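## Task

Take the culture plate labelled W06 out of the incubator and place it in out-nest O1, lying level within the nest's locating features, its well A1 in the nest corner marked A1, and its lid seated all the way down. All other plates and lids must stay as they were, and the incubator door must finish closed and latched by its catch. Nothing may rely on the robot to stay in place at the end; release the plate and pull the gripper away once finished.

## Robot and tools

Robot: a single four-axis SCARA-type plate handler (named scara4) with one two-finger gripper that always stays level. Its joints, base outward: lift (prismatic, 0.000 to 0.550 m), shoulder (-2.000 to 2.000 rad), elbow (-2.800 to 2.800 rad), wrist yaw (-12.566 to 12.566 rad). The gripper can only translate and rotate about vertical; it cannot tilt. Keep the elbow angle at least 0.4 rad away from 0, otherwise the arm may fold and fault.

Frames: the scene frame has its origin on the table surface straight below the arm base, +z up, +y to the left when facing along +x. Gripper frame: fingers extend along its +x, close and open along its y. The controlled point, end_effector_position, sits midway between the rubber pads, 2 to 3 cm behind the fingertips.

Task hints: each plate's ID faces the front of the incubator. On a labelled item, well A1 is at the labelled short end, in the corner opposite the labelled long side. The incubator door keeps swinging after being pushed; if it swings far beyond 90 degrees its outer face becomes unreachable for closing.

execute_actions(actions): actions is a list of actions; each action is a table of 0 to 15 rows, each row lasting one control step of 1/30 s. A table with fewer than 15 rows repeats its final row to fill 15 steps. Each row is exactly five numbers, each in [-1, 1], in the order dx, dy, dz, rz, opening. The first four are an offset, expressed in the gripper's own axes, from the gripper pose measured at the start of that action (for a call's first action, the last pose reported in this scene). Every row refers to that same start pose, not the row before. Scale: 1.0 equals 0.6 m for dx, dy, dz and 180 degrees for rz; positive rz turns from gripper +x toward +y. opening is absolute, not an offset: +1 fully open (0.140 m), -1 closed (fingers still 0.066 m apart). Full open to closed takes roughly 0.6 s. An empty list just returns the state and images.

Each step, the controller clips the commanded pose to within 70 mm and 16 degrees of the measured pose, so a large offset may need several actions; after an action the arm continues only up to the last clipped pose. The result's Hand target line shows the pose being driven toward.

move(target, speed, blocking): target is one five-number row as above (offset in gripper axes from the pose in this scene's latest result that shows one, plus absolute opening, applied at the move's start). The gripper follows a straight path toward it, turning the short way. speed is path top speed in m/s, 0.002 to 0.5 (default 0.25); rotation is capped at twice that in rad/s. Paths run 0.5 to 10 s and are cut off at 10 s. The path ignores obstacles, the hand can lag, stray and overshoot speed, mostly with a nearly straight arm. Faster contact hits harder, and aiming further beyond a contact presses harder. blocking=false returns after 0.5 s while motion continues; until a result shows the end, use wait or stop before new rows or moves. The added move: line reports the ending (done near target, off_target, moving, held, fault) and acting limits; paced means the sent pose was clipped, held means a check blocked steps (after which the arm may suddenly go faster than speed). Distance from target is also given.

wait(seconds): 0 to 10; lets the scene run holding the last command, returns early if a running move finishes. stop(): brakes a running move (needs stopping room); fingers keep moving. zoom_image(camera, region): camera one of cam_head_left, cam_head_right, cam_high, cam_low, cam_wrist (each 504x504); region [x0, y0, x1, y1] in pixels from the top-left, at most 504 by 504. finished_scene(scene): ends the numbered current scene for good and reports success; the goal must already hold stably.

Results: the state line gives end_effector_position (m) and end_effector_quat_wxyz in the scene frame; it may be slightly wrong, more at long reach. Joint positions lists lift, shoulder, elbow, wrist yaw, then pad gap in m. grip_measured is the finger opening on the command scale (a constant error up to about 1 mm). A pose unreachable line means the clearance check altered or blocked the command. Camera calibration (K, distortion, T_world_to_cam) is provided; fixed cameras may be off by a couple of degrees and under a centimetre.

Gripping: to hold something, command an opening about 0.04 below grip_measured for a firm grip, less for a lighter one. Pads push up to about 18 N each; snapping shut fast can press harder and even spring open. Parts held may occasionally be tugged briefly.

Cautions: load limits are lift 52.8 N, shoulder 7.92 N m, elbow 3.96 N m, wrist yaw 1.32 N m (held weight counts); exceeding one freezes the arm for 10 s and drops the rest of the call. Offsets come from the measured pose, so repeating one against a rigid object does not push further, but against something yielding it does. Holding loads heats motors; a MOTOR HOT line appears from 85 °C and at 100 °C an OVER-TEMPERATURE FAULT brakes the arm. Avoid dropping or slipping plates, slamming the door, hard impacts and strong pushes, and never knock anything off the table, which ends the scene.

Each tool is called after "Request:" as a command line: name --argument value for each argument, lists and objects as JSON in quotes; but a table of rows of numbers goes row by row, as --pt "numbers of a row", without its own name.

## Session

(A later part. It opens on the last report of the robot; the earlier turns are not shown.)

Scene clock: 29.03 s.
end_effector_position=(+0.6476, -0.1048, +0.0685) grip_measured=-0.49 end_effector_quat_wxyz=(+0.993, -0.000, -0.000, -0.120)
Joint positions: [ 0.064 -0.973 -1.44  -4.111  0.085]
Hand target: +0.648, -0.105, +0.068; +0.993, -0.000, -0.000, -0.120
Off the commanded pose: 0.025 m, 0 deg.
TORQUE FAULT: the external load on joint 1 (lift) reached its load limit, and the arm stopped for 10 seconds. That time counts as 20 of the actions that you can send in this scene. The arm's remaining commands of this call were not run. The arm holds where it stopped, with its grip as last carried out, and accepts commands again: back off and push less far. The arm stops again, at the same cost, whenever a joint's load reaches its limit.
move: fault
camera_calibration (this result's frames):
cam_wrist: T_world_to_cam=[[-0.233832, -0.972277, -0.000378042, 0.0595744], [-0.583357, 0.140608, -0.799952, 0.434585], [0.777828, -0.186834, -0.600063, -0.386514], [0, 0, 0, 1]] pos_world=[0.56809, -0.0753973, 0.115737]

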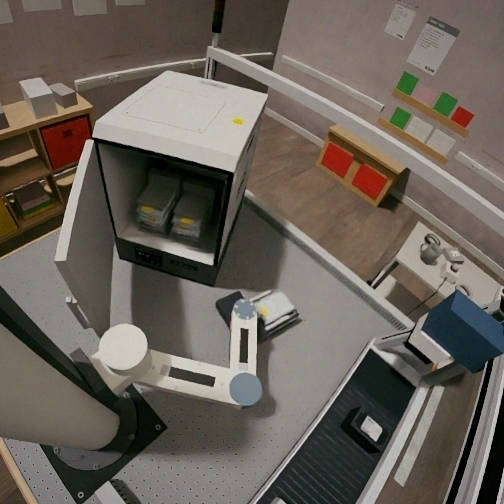

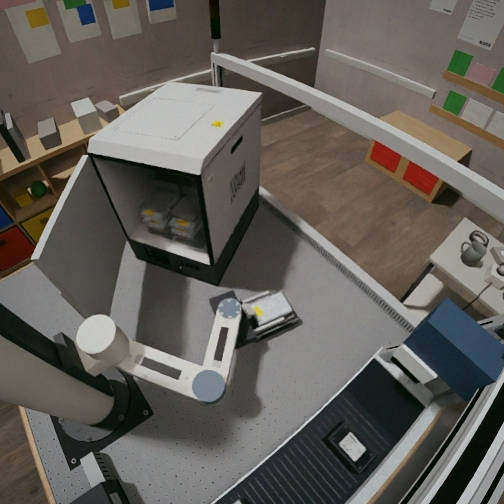

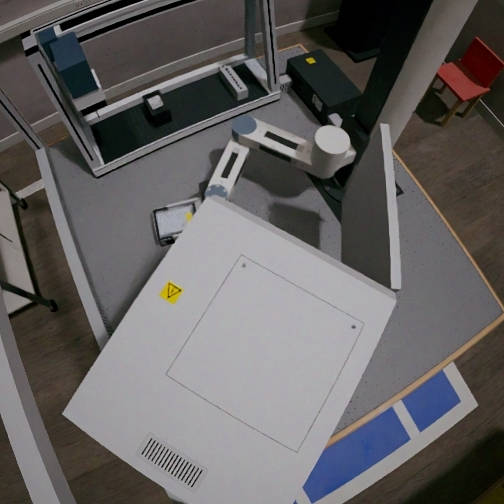

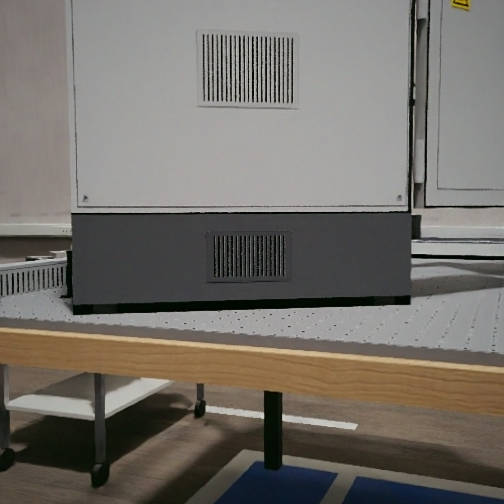

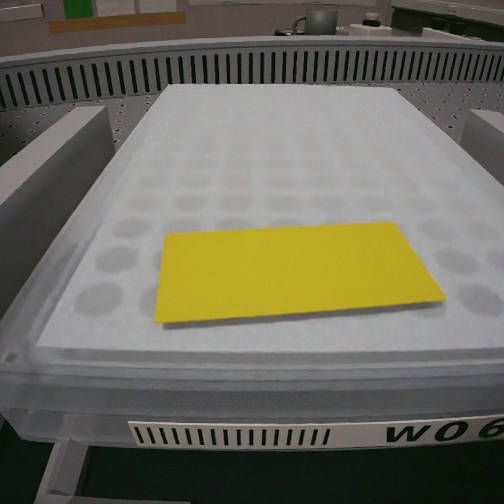

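Request:
move --target '[0, 0, 0.015, 0, -0.55]' --speed 0.03

Request:
move --target '[-0.0075, -0.023, 0, 0, -0.55]' --speed 0.03

Request:
zoom_image --camera "cam_head_right" --region '[230, 280, 310, 345]'

Request:
zoom_image --camera "cam_high" --region '[140, 185, 220, 250]'

Scene clock: 29.87 s.
end_effector_position=(+0.6476, -0.1047, +0.0776) grip_measured=-0.49 end_effector_quat_wxyz=(+0.993, -0.000, -0.000, -0.120)
Joint positions: [ 0.073 -0.973 -1.44  -4.111  0.085]
Hand target: +0.648, -0.105, +0.078; +0.993, -0.000, -0.000, -0.120
Off the commanded pose: 0.000 m, 0 deg.
move: done
camera_calibration (this result's frames):
cam_wrist: T_world_to_cam=[[-0.23371, -0.972306, -0.000378042, 0.0595264], [-0.583375, 0.140535, -0.799952, 0.441782], [0.777852, -0.186736, -0.600063, -0.381101], [0, 0, 0, 1]] pos_world=[0.568077, -0.0753733, 0.124743]

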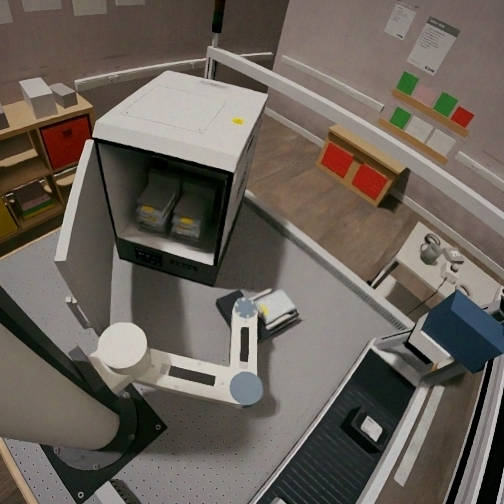

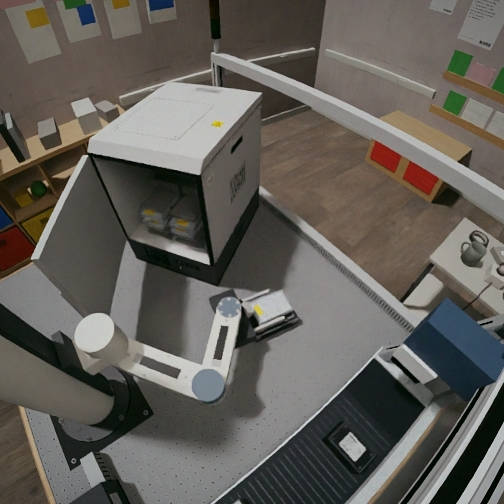

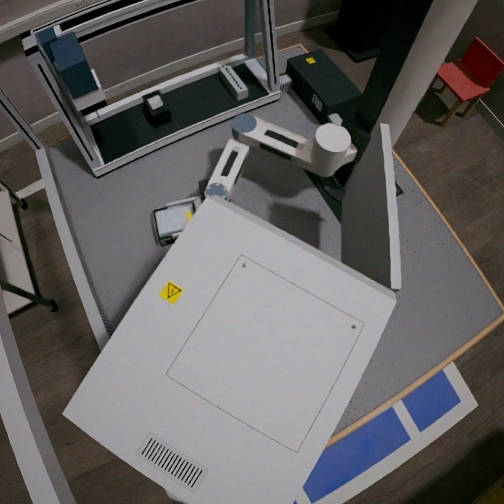

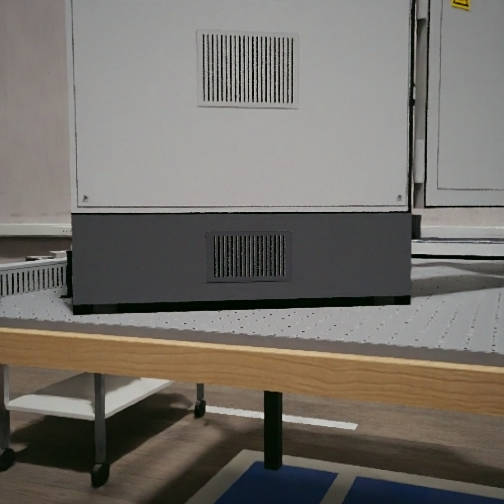

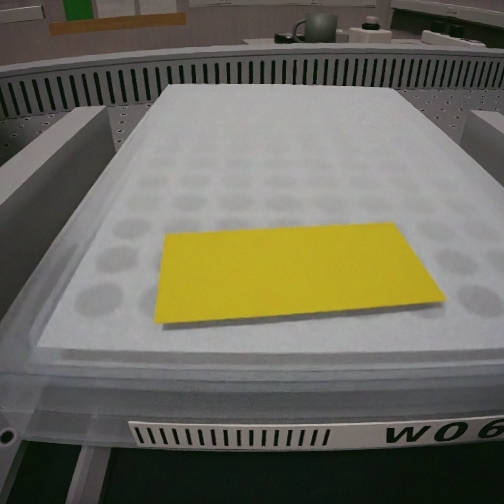

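Scene clock: 30.57 s.
end_effector_position=(+0.6399, -0.1172, +0.0776) grip_measured=-0.49 end_effector_quat_wxyz=(+0.993, -0.000, -0.000, -0.120)
Joint positions: [ 0.073 -1.023 -1.416 -4.085  0.085]
Hand target: +0.640, -0.117, +0.078; +0.993, -0.000, -0.000, -0.120
Off the commanded pose: 0.000 m, 0 deg.
move: done
camera_calibration (this result's frames):
cam_wrist: T_world_to_cam=[[-0.234322, -0.972159, -0.000378042, 0.0459863], [-0.583286, 0.140902, -0.799952, 0.439059], [0.777734, -0.187226, -0.600063, -0.377463], [0, 0, 0, 1]] pos_world=[0.560438, -0.0878294, 0.124743]

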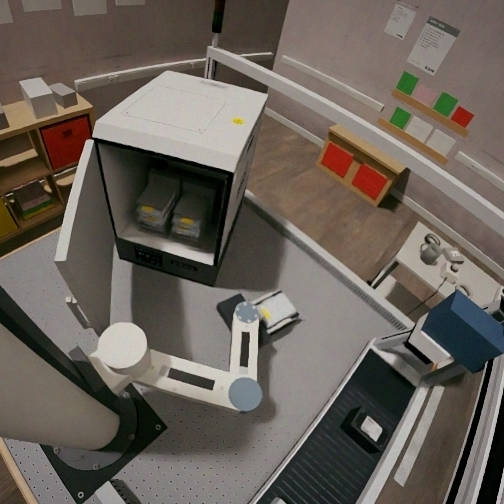

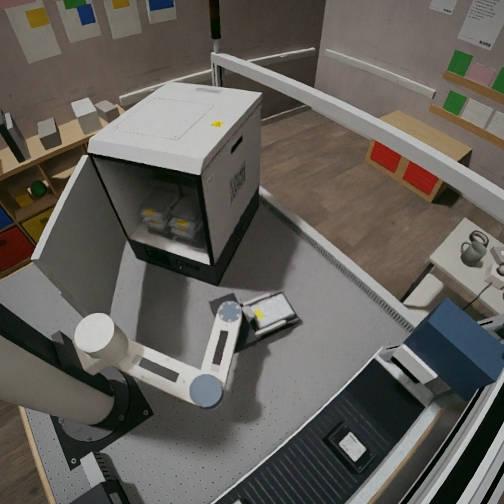

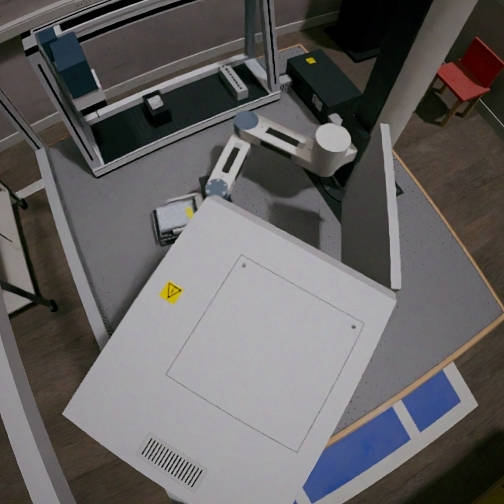

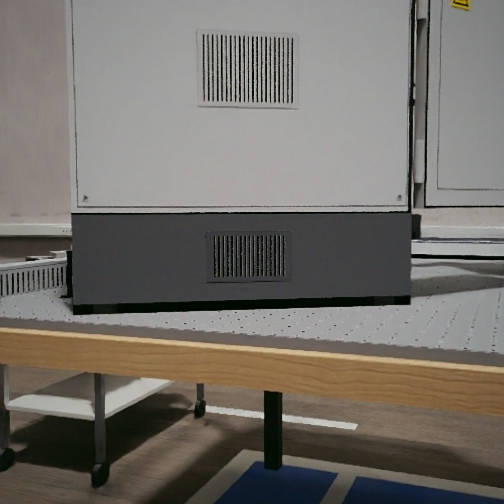

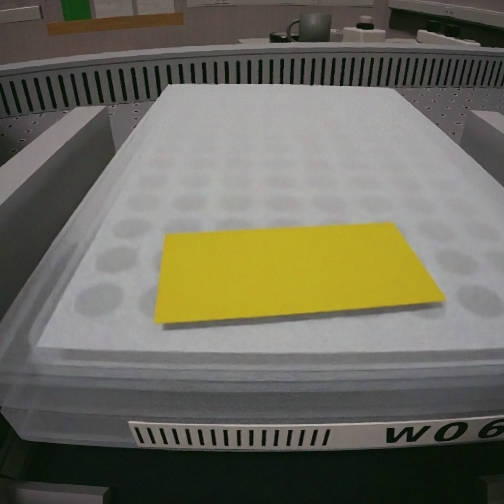

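Region (230, 280, 310, 345) of cam_head_right's 504x504 image, scaled by 6.300, with more detail than that image has; it fills the top 410 rows of this view, and the rest is white.

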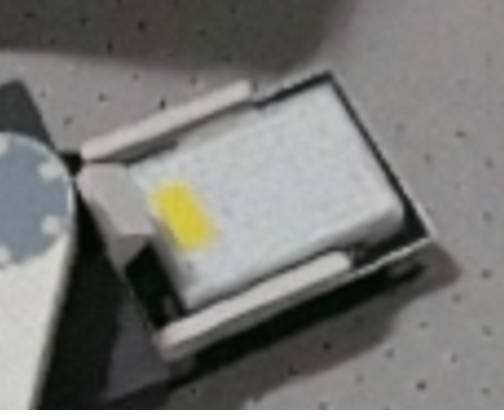

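Region (140, 185, 220, 250) of cam_high's 504x504 image, scaled by 6.300, with more detail than that image has; it fills the top 410 rows of this view, and the rest is white.

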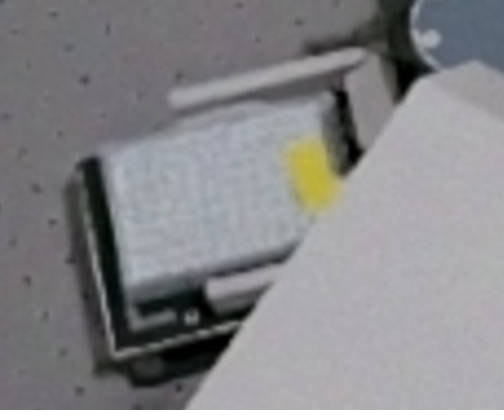

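Request:
move --target '[-0.003, 0.006, -0.012, 0, -0.55]' --speed 0.015

Request:
move --target '[0, 0, -0.008, 0, -0.55]' --speed 0.005

Request:
zoom_image --camera "cam_head_right" --region '[230, 280, 310, 345]'

Request:
zoom_image --camera "cam_high" --region '[140, 185, 220, 250]'

Scene clock: 31.63 s.
end_effector_position=(+0.6391, -0.1134, +0.0703) grip_measured=-0.49 end_effector_quat_wxyz=(+0.993, -0.000, -0.000, -0.120)
Joint positions: [ 0.065 -1.016 -1.407 -4.101  0.085]
Hand target: +0.639, -0.113, +0.070; +0.993, -0.000, -0.000, -0.120
Off the commanded pose: 0.000 m, 0 deg.
move: done
camera_calibration (this result's frames):
cam_wrist: T_world_to_cam=[[-0.234249, -0.972177, -0.000378042, 0.0494842], [-0.583297, 0.140858, -0.799952, 0.432214], [0.777748, -0.187168, -0.600063, -0.38038], [0, 0, 0, 1]] pos_world=[0.559541, -0.0839684, 0.117517]

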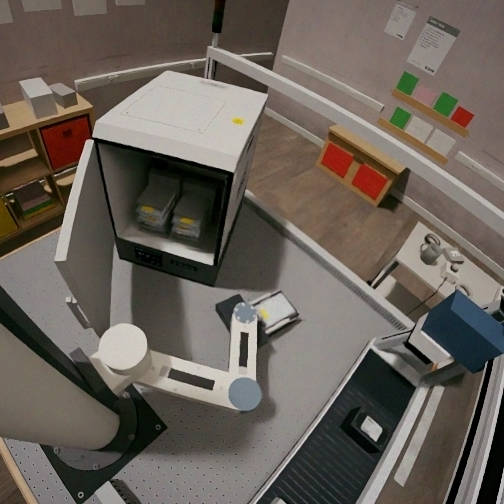

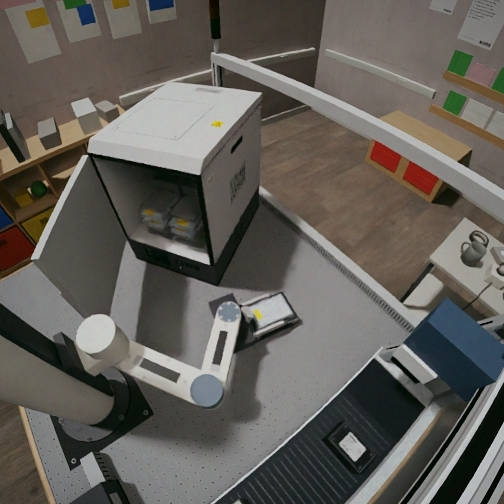

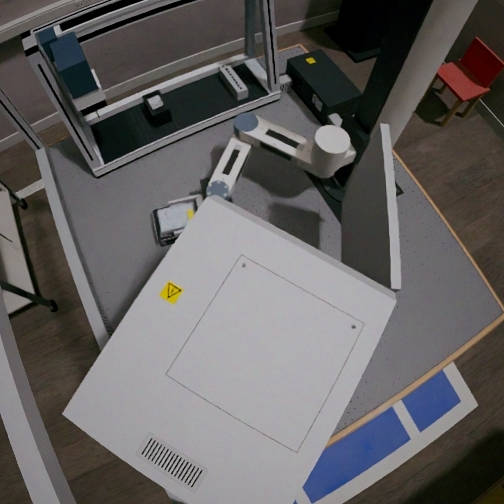

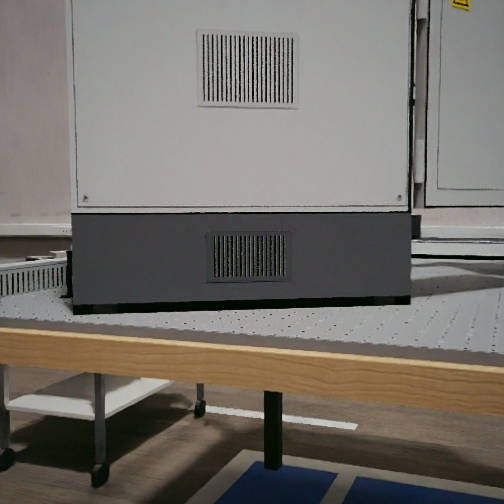

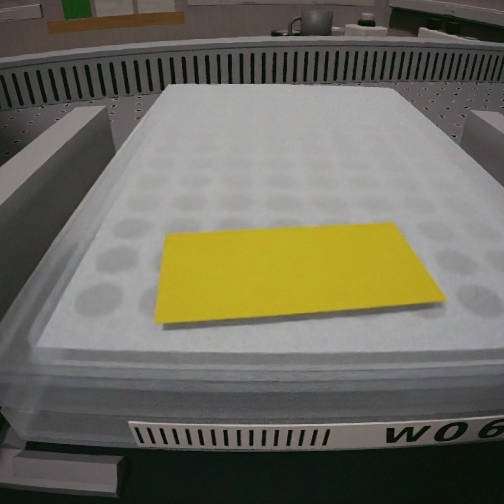

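Scene clock: 32.80 s.
end_effector_position=(+0.6392, -0.1130, +0.0661) grip_measured=-0.49 end_effector_quat_wxyz=(+0.993, -0.000, -0.000, -0.119)
Joint positions: [ 0.061 -1.016 -1.407 -4.098  0.085]
Hand target: +0.639, -0.113, +0.066; +0.993, -0.000, -0.000, -0.120
Off the commanded pose: 0.001 m, 0 deg.
move: done
camera_calibration (this result's frames):
cam_wrist: T_world_to_cam=[[-0.231786, -0.972767, -0.000378042, 0.0482827], [-0.583652, 0.13938, -0.799952, 0.428958], [0.77822, -0.185197, -0.600063, -0.383019], [0, 0, 0, 1]] pos_world=[0.559626, -0.0837545, 0.113328]

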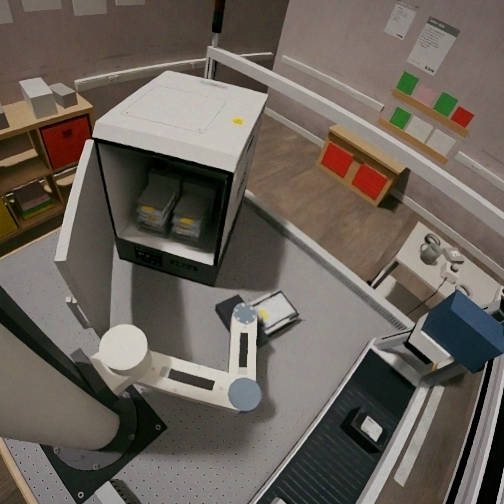

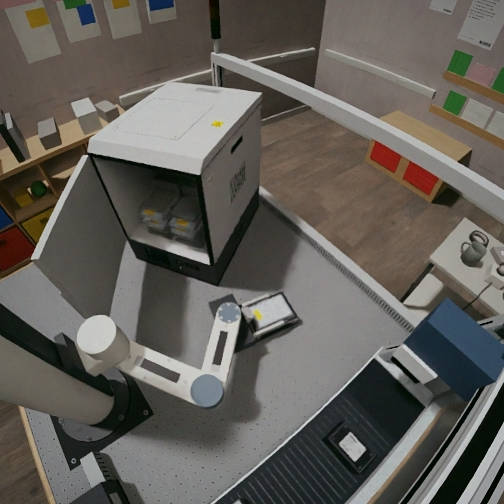

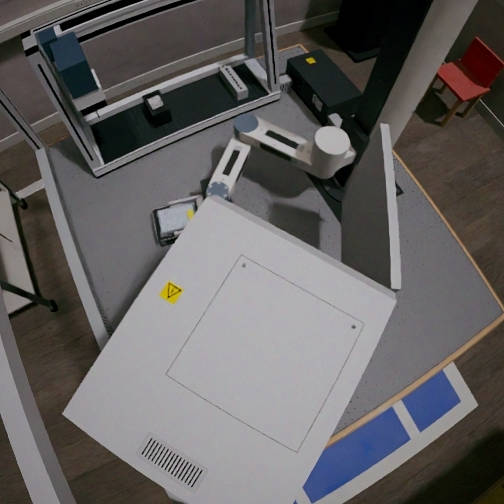

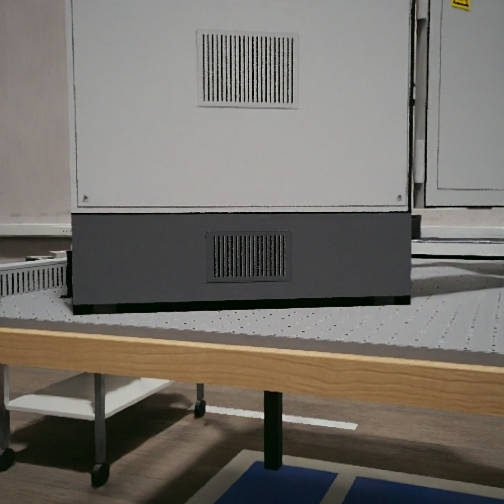

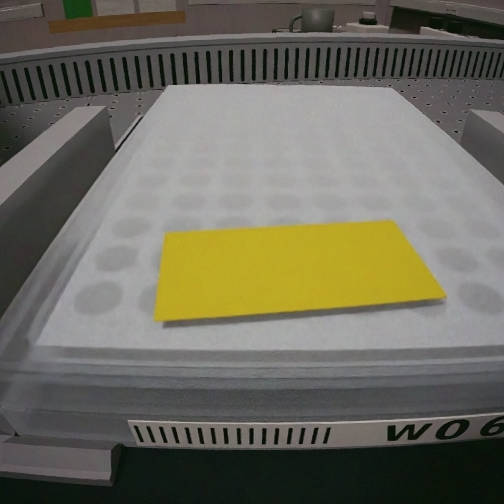

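Region (230, 280, 310, 345) of cam_head_right's 504x504 image, scaled by 6.300, with more detail than that image has; it fills the top 410 rows of this view, and the rest is white.

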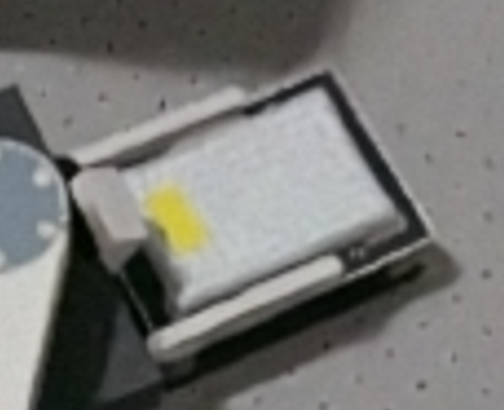

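Region (140, 185, 220, 250) of cam_high's 504x504 image, scaled by 6.300, with more detail than that image has; it fills the top 410 rows of this view, and the rest is white.

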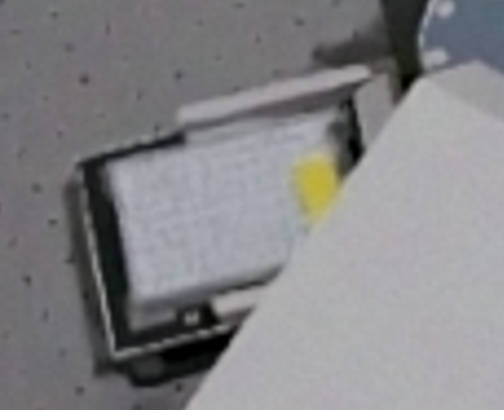

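Request:
move --target '[0, 0, 0.002, 0, 0.1]' --speed 0.01

Request:
move --target '[-0.1, 0, 0.12, 0, 0.1]' --speed 0.08

Request:
zoom_image --camera "cam_head_right" --region '[230, 280, 310, 345]'

Scene clock: 33.60 s.
end_effector_position=(+0.6392, -0.1129, +0.0673) grip_measured=+0.10 end_effector_quat_wxyz=(+0.993, -0.000, -0.000, -0.119)
Joint positions: [ 0.062 -1.016 -1.407 -4.098  0.107]
Hand target: +0.639, -0.113, +0.067; +0.993, -0.000, -0.000, -0.119
Off the commanded pose: 0.000 m, 0 deg.
move: done
camera_calibration (this result's frames):
cam_wrist: T_world_to_cam=[[-0.231448, -0.972847, -0.000378042, 0.0481274], [-0.5837, 0.139178, -0.799952, 0.429888], [0.778284, -0.184927, -0.600063, -0.382345], [0, 0, 0, 1]] pos_world=[0.559638, -0.0837162, 0.114477]

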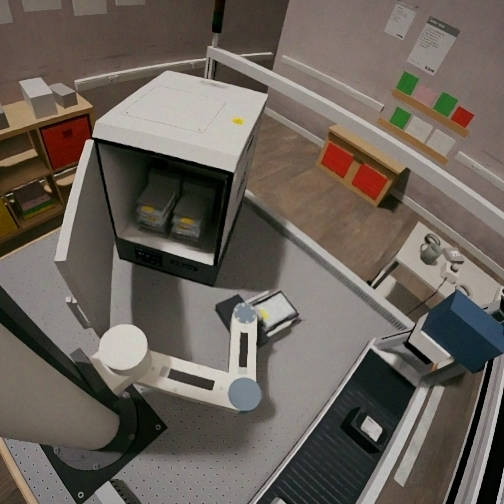

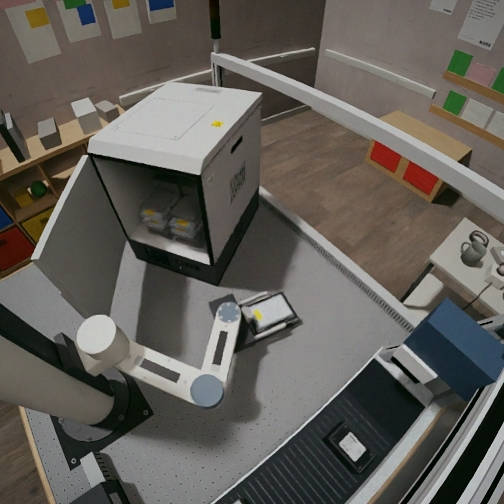

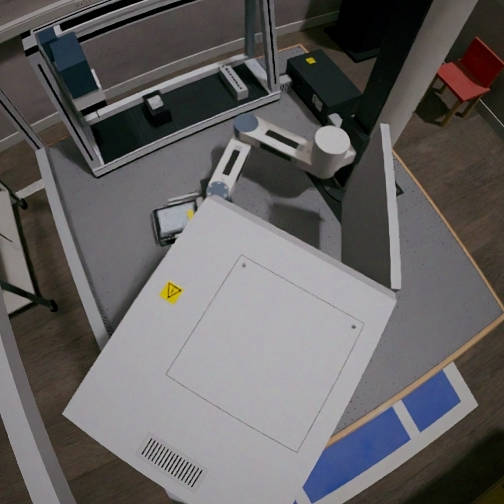

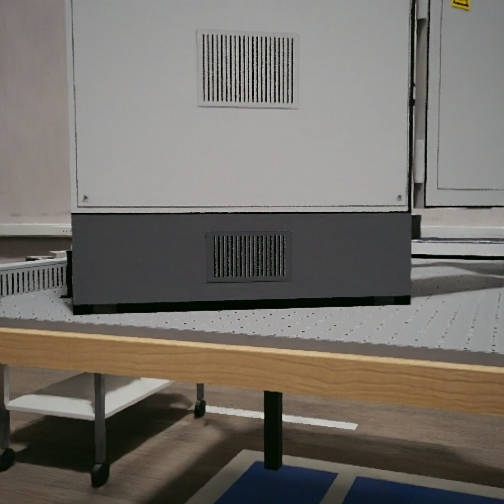

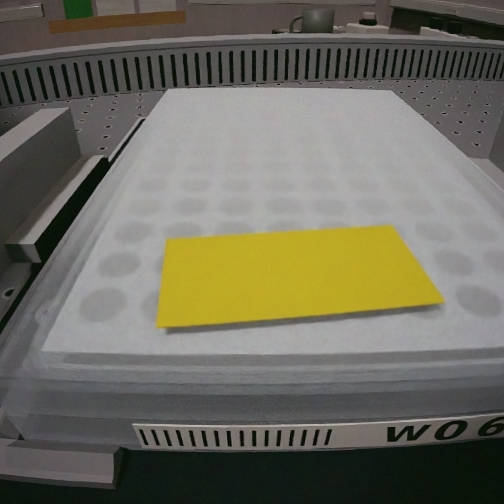

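Scene clock: 35.07 s.
end_effector_position=(+0.5809, -0.0987, +0.1394) grip_measured=+0.10 end_effector_quat_wxyz=(+0.993, -0.000, -0.000, -0.118)
Joint positions: [ 0.134 -1.129 -1.117 -4.274  0.107]
Hand target: +0.581, -0.099, +0.139; +0.993, -0.000, -0.000, -0.119
Off the commanded pose: 0.000 m, 0 deg.
move: done
camera_calibration (this result's frames):
cam_wrist: T_world_to_cam=[[-0.230912, -0.972975, -0.000378042, 0.0481618], [-0.583777, 0.138856, -0.799952, 0.451529], [0.778386, -0.184498, -0.600063, -0.291103], [0, 0, 0, 1]] pos_world=[0.501303, -0.0695449, 0.18654]

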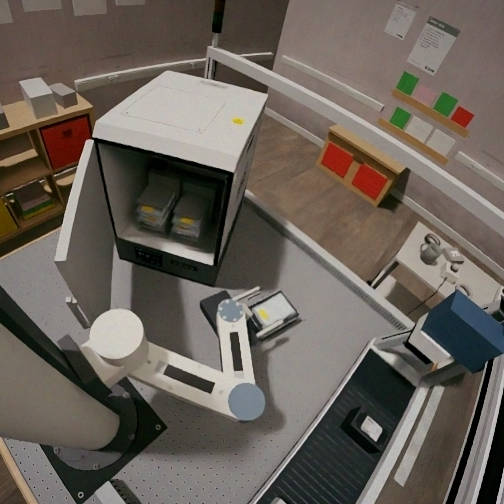

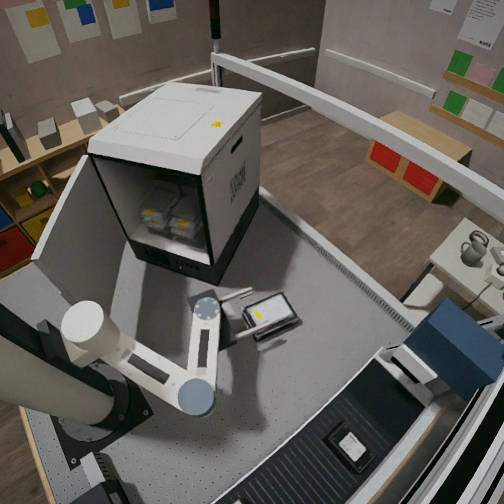

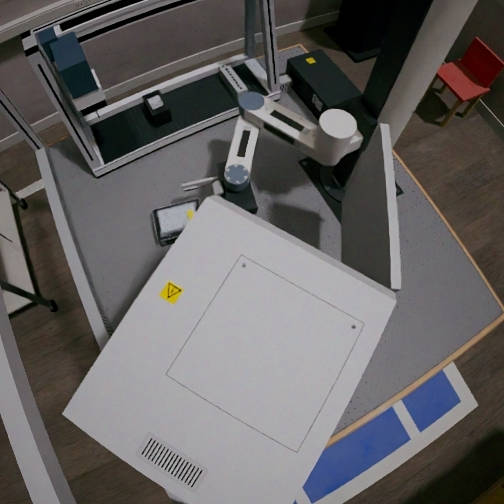

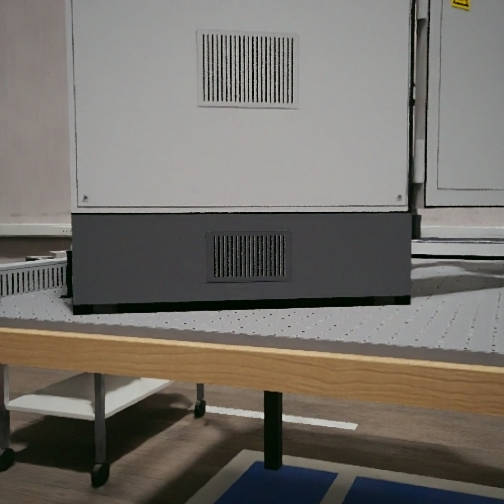

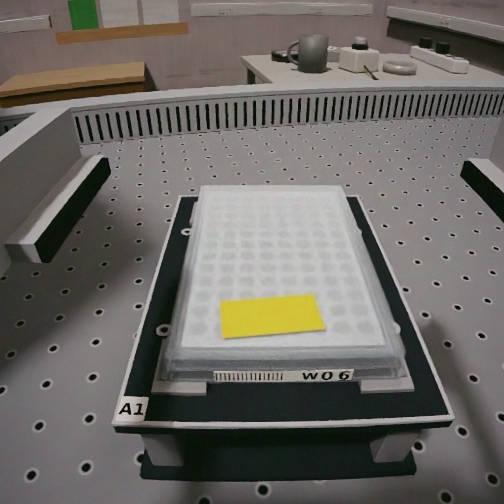

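Region (230, 280, 310, 345) of cam_head_right's 504x504 image, scaled by 6.300, with more detail than that image has; it fills the top 410 rows of this view, and the rest is white.

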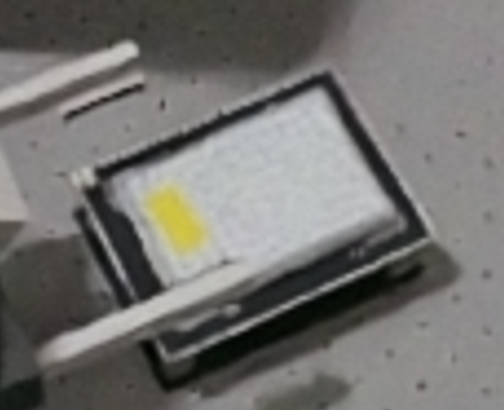

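Request:
zoom_image --camera "cam_wrist" --region '[140, 320, 430, 420]'

Request:
zoom_image --camera "cam_wrist" --region '[160, 170, 400, 260]'

Request:
zoom_image --camera "cam_low" --region '[0, 230, 90, 280]'

Region (140, 320, 430, 420) of cam_wrist's 504x504 image, scaled by 1.738, with more detail than that image has; it fills the top 174 rows of this view, and the rest is white.

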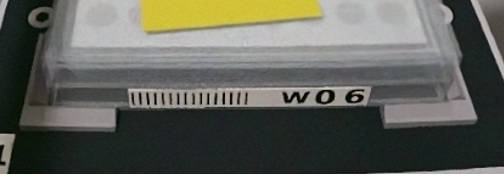

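Region (160, 170, 400, 260) of cam_wrist's 504x504 image, scaled by 2.100, with more detail than that image has; it fills the top 189 rows of this view, and the rest is white.

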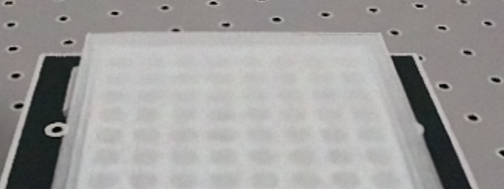

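Region (0, 230, 90, 280) of cam_low's 504x504 image, scaled by 5.600, with more detail than that image has.

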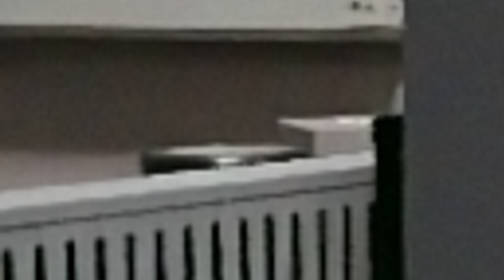

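Request:
move --target '[-0.08, -0.0, -0.1, 0, 1]' --speed 0.08

Request:
zoom_image --camera "cam_wrist" --region '[120, 60, 440, 260]'

Scene clock: 36.53 s.
end_effector_position=(+0.5343, -0.0873, +0.0793) grip_measured=+0.99 end_effector_quat_wxyz=(+0.993, -0.000, -0.000, -0.118)
Joint positions: [ 0.074 -1.202 -0.903 -4.415  0.14 ]
Hand target: +0.534, -0.087, +0.079; +0.993, -0.000, -0.000, -0.118
Off the commanded pose: 0.000 m, 0 deg.
move: done
camera_calibration (this result's frames):
cam_wrist: T_world_to_cam=[[-0.230349, -0.973108, -0.000378042, 0.0481152], [-0.583857, 0.138518, -0.799952, 0.374675], [0.778492, -0.184048, -0.600063, -0.288741], [0, 0, 0, 1]] pos_world=[0.454623, -0.0582203, 0.126477]

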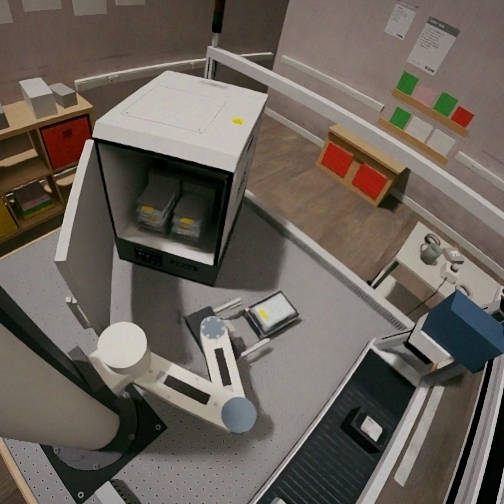

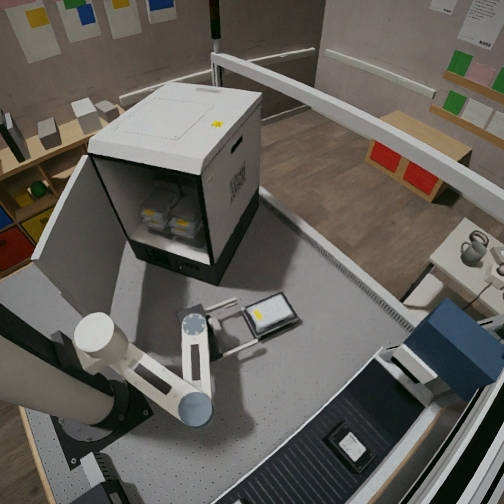

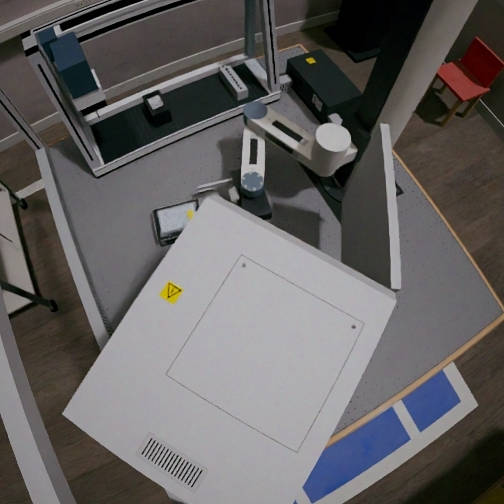

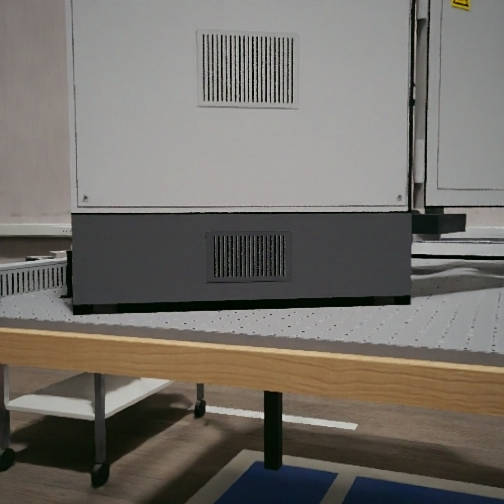

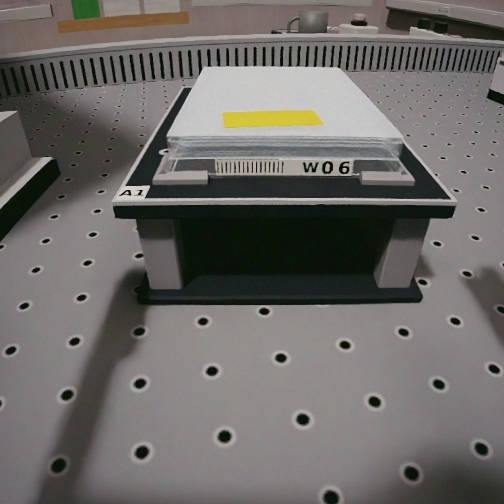

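Region (120, 60, 440, 260) of cam_wrist's 504x504 image, scaled by 1.575, with more detail than that image has; it fills the top 315 rows of this view, and the rest is white.

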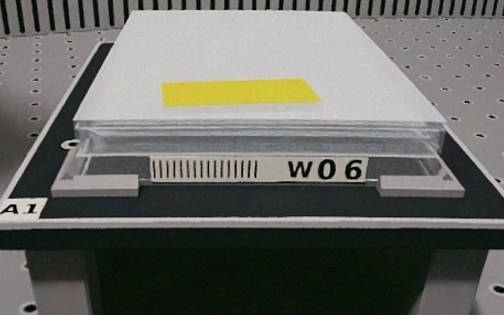

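Request:
move --target '[0, 0, 0.79, 0, -1]' --speed 0.4

Scene clock: 39.23 s.
end_effector_position=(+0.5343, -0.0873, +0.5534) grip_measured=-1.00 end_effector_quat_wxyz=(+0.993, -0.000, -0.000, -0.118)
Joint positions: [ 0.548 -1.202 -0.903 -4.415  0.066]
Hand target: +0.534, -0.087, +0.553; +0.993, -0.000, -0.000, -0.118
Off the commanded pose: 0.000 m, 0 deg.
move: done; limits=paced
camera_calibration (this result's frames):
cam_wrist: T_world_to_cam=[[-0.230416, -0.973092, -0.000378042, 0.048317], [-0.583847, 0.138559, -0.799952, 0.753906], [0.77848, -0.184101, -0.600063, -0.00427707], [0, 0, 0, 1]] pos_world=[0.454628, -0.0582307, 0.60054]

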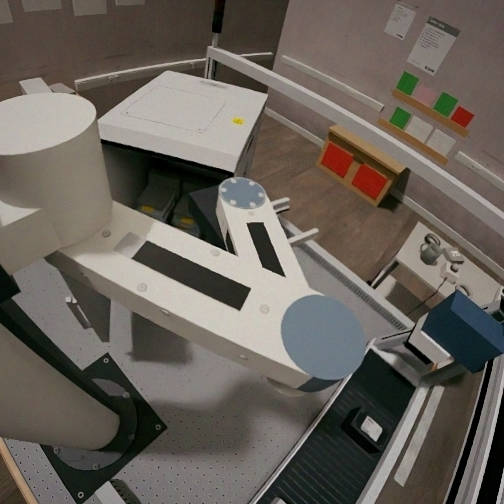

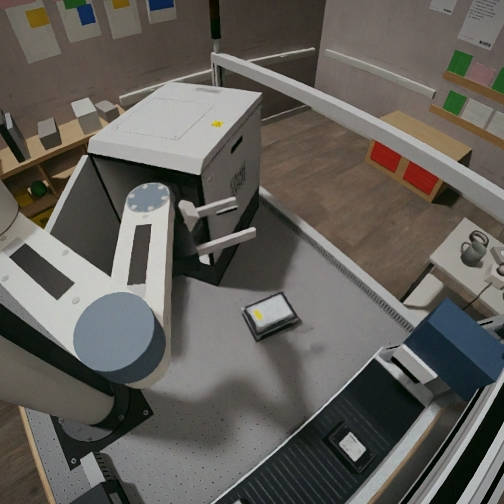

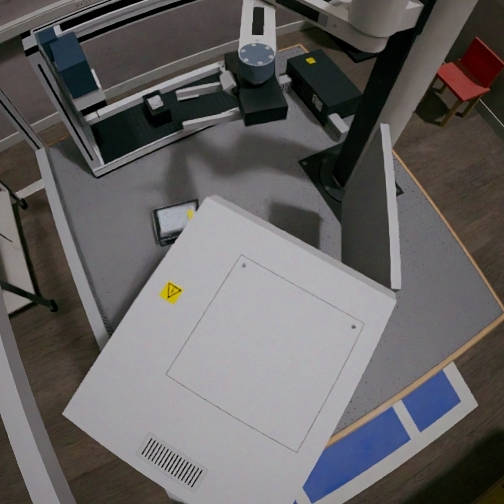

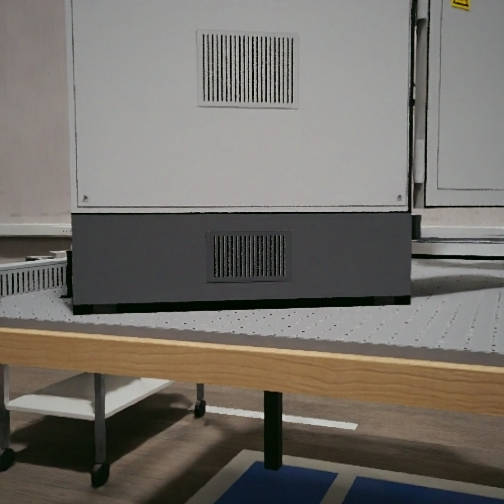

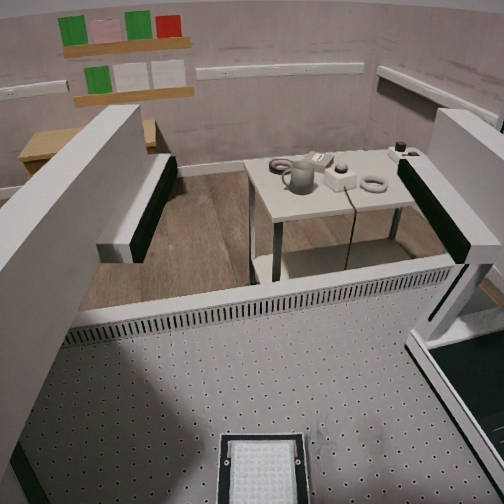

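Request:
move --target '[-0.495, 0.322, 0, -0.119, -1]' --speed 0.2

Scene clock: 41.57 s.
end_effector_position=(+0.2906, +0.1701, +0.5534) grip_measured=-1.00 end_effector_quat_wxyz=(+0.954, -0.000, -0.000, -0.300)
Joint positions: [ 0.548  0.634 -0.993 -6.534  0.066]
Hand target: +0.291, +0.170, +0.553; +0.954, -0.000, -0.000, -0.301
Off the commanded pose: 0.000 m, 0 deg.
move: done
camera_calibration (this result's frames):
cam_wrist: T_world_to_cam=[[-0.569599, -0.821923, -0.000378042, 0.31548], [-0.493033, 0.342044, -0.799952, 0.514971], [0.657628, -0.455466, -0.600063, 0.314083], [0, 0, 0, 1]] pos_world=[0.227045, 0.226212, 0.600541]

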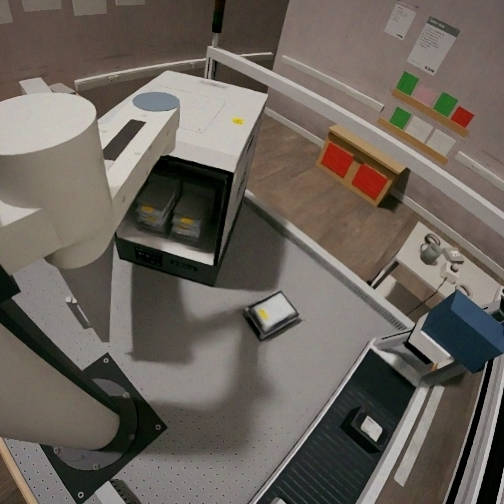

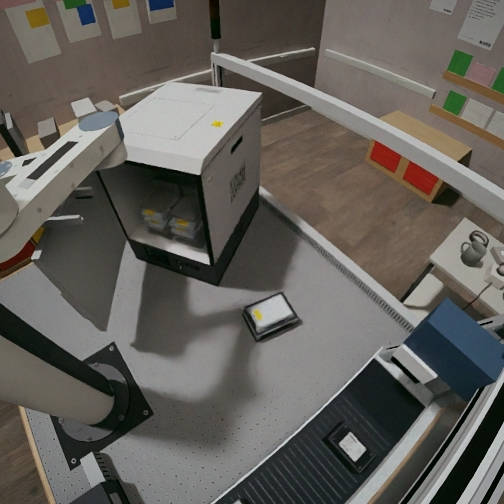

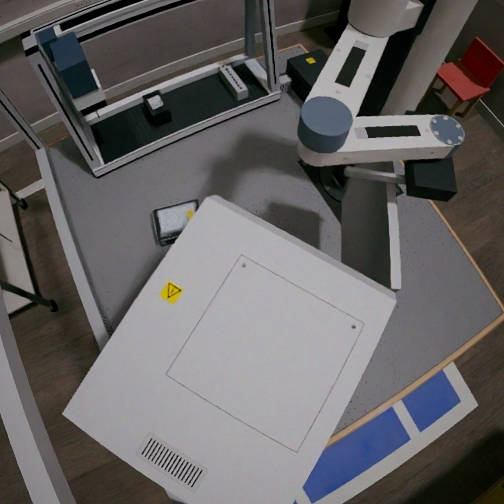

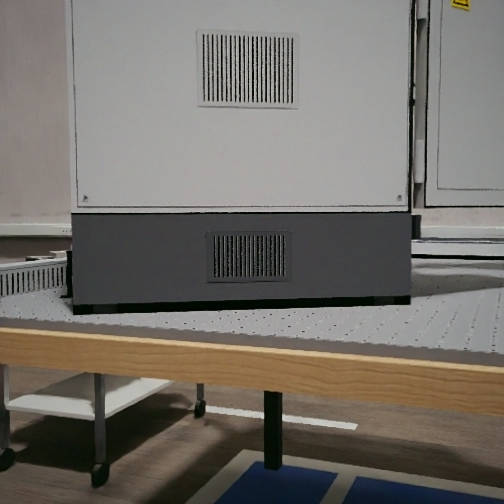

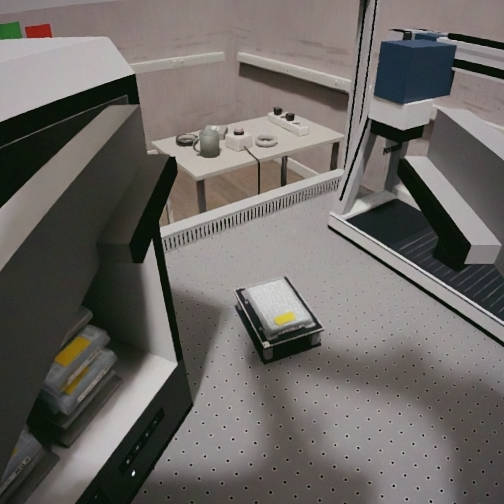

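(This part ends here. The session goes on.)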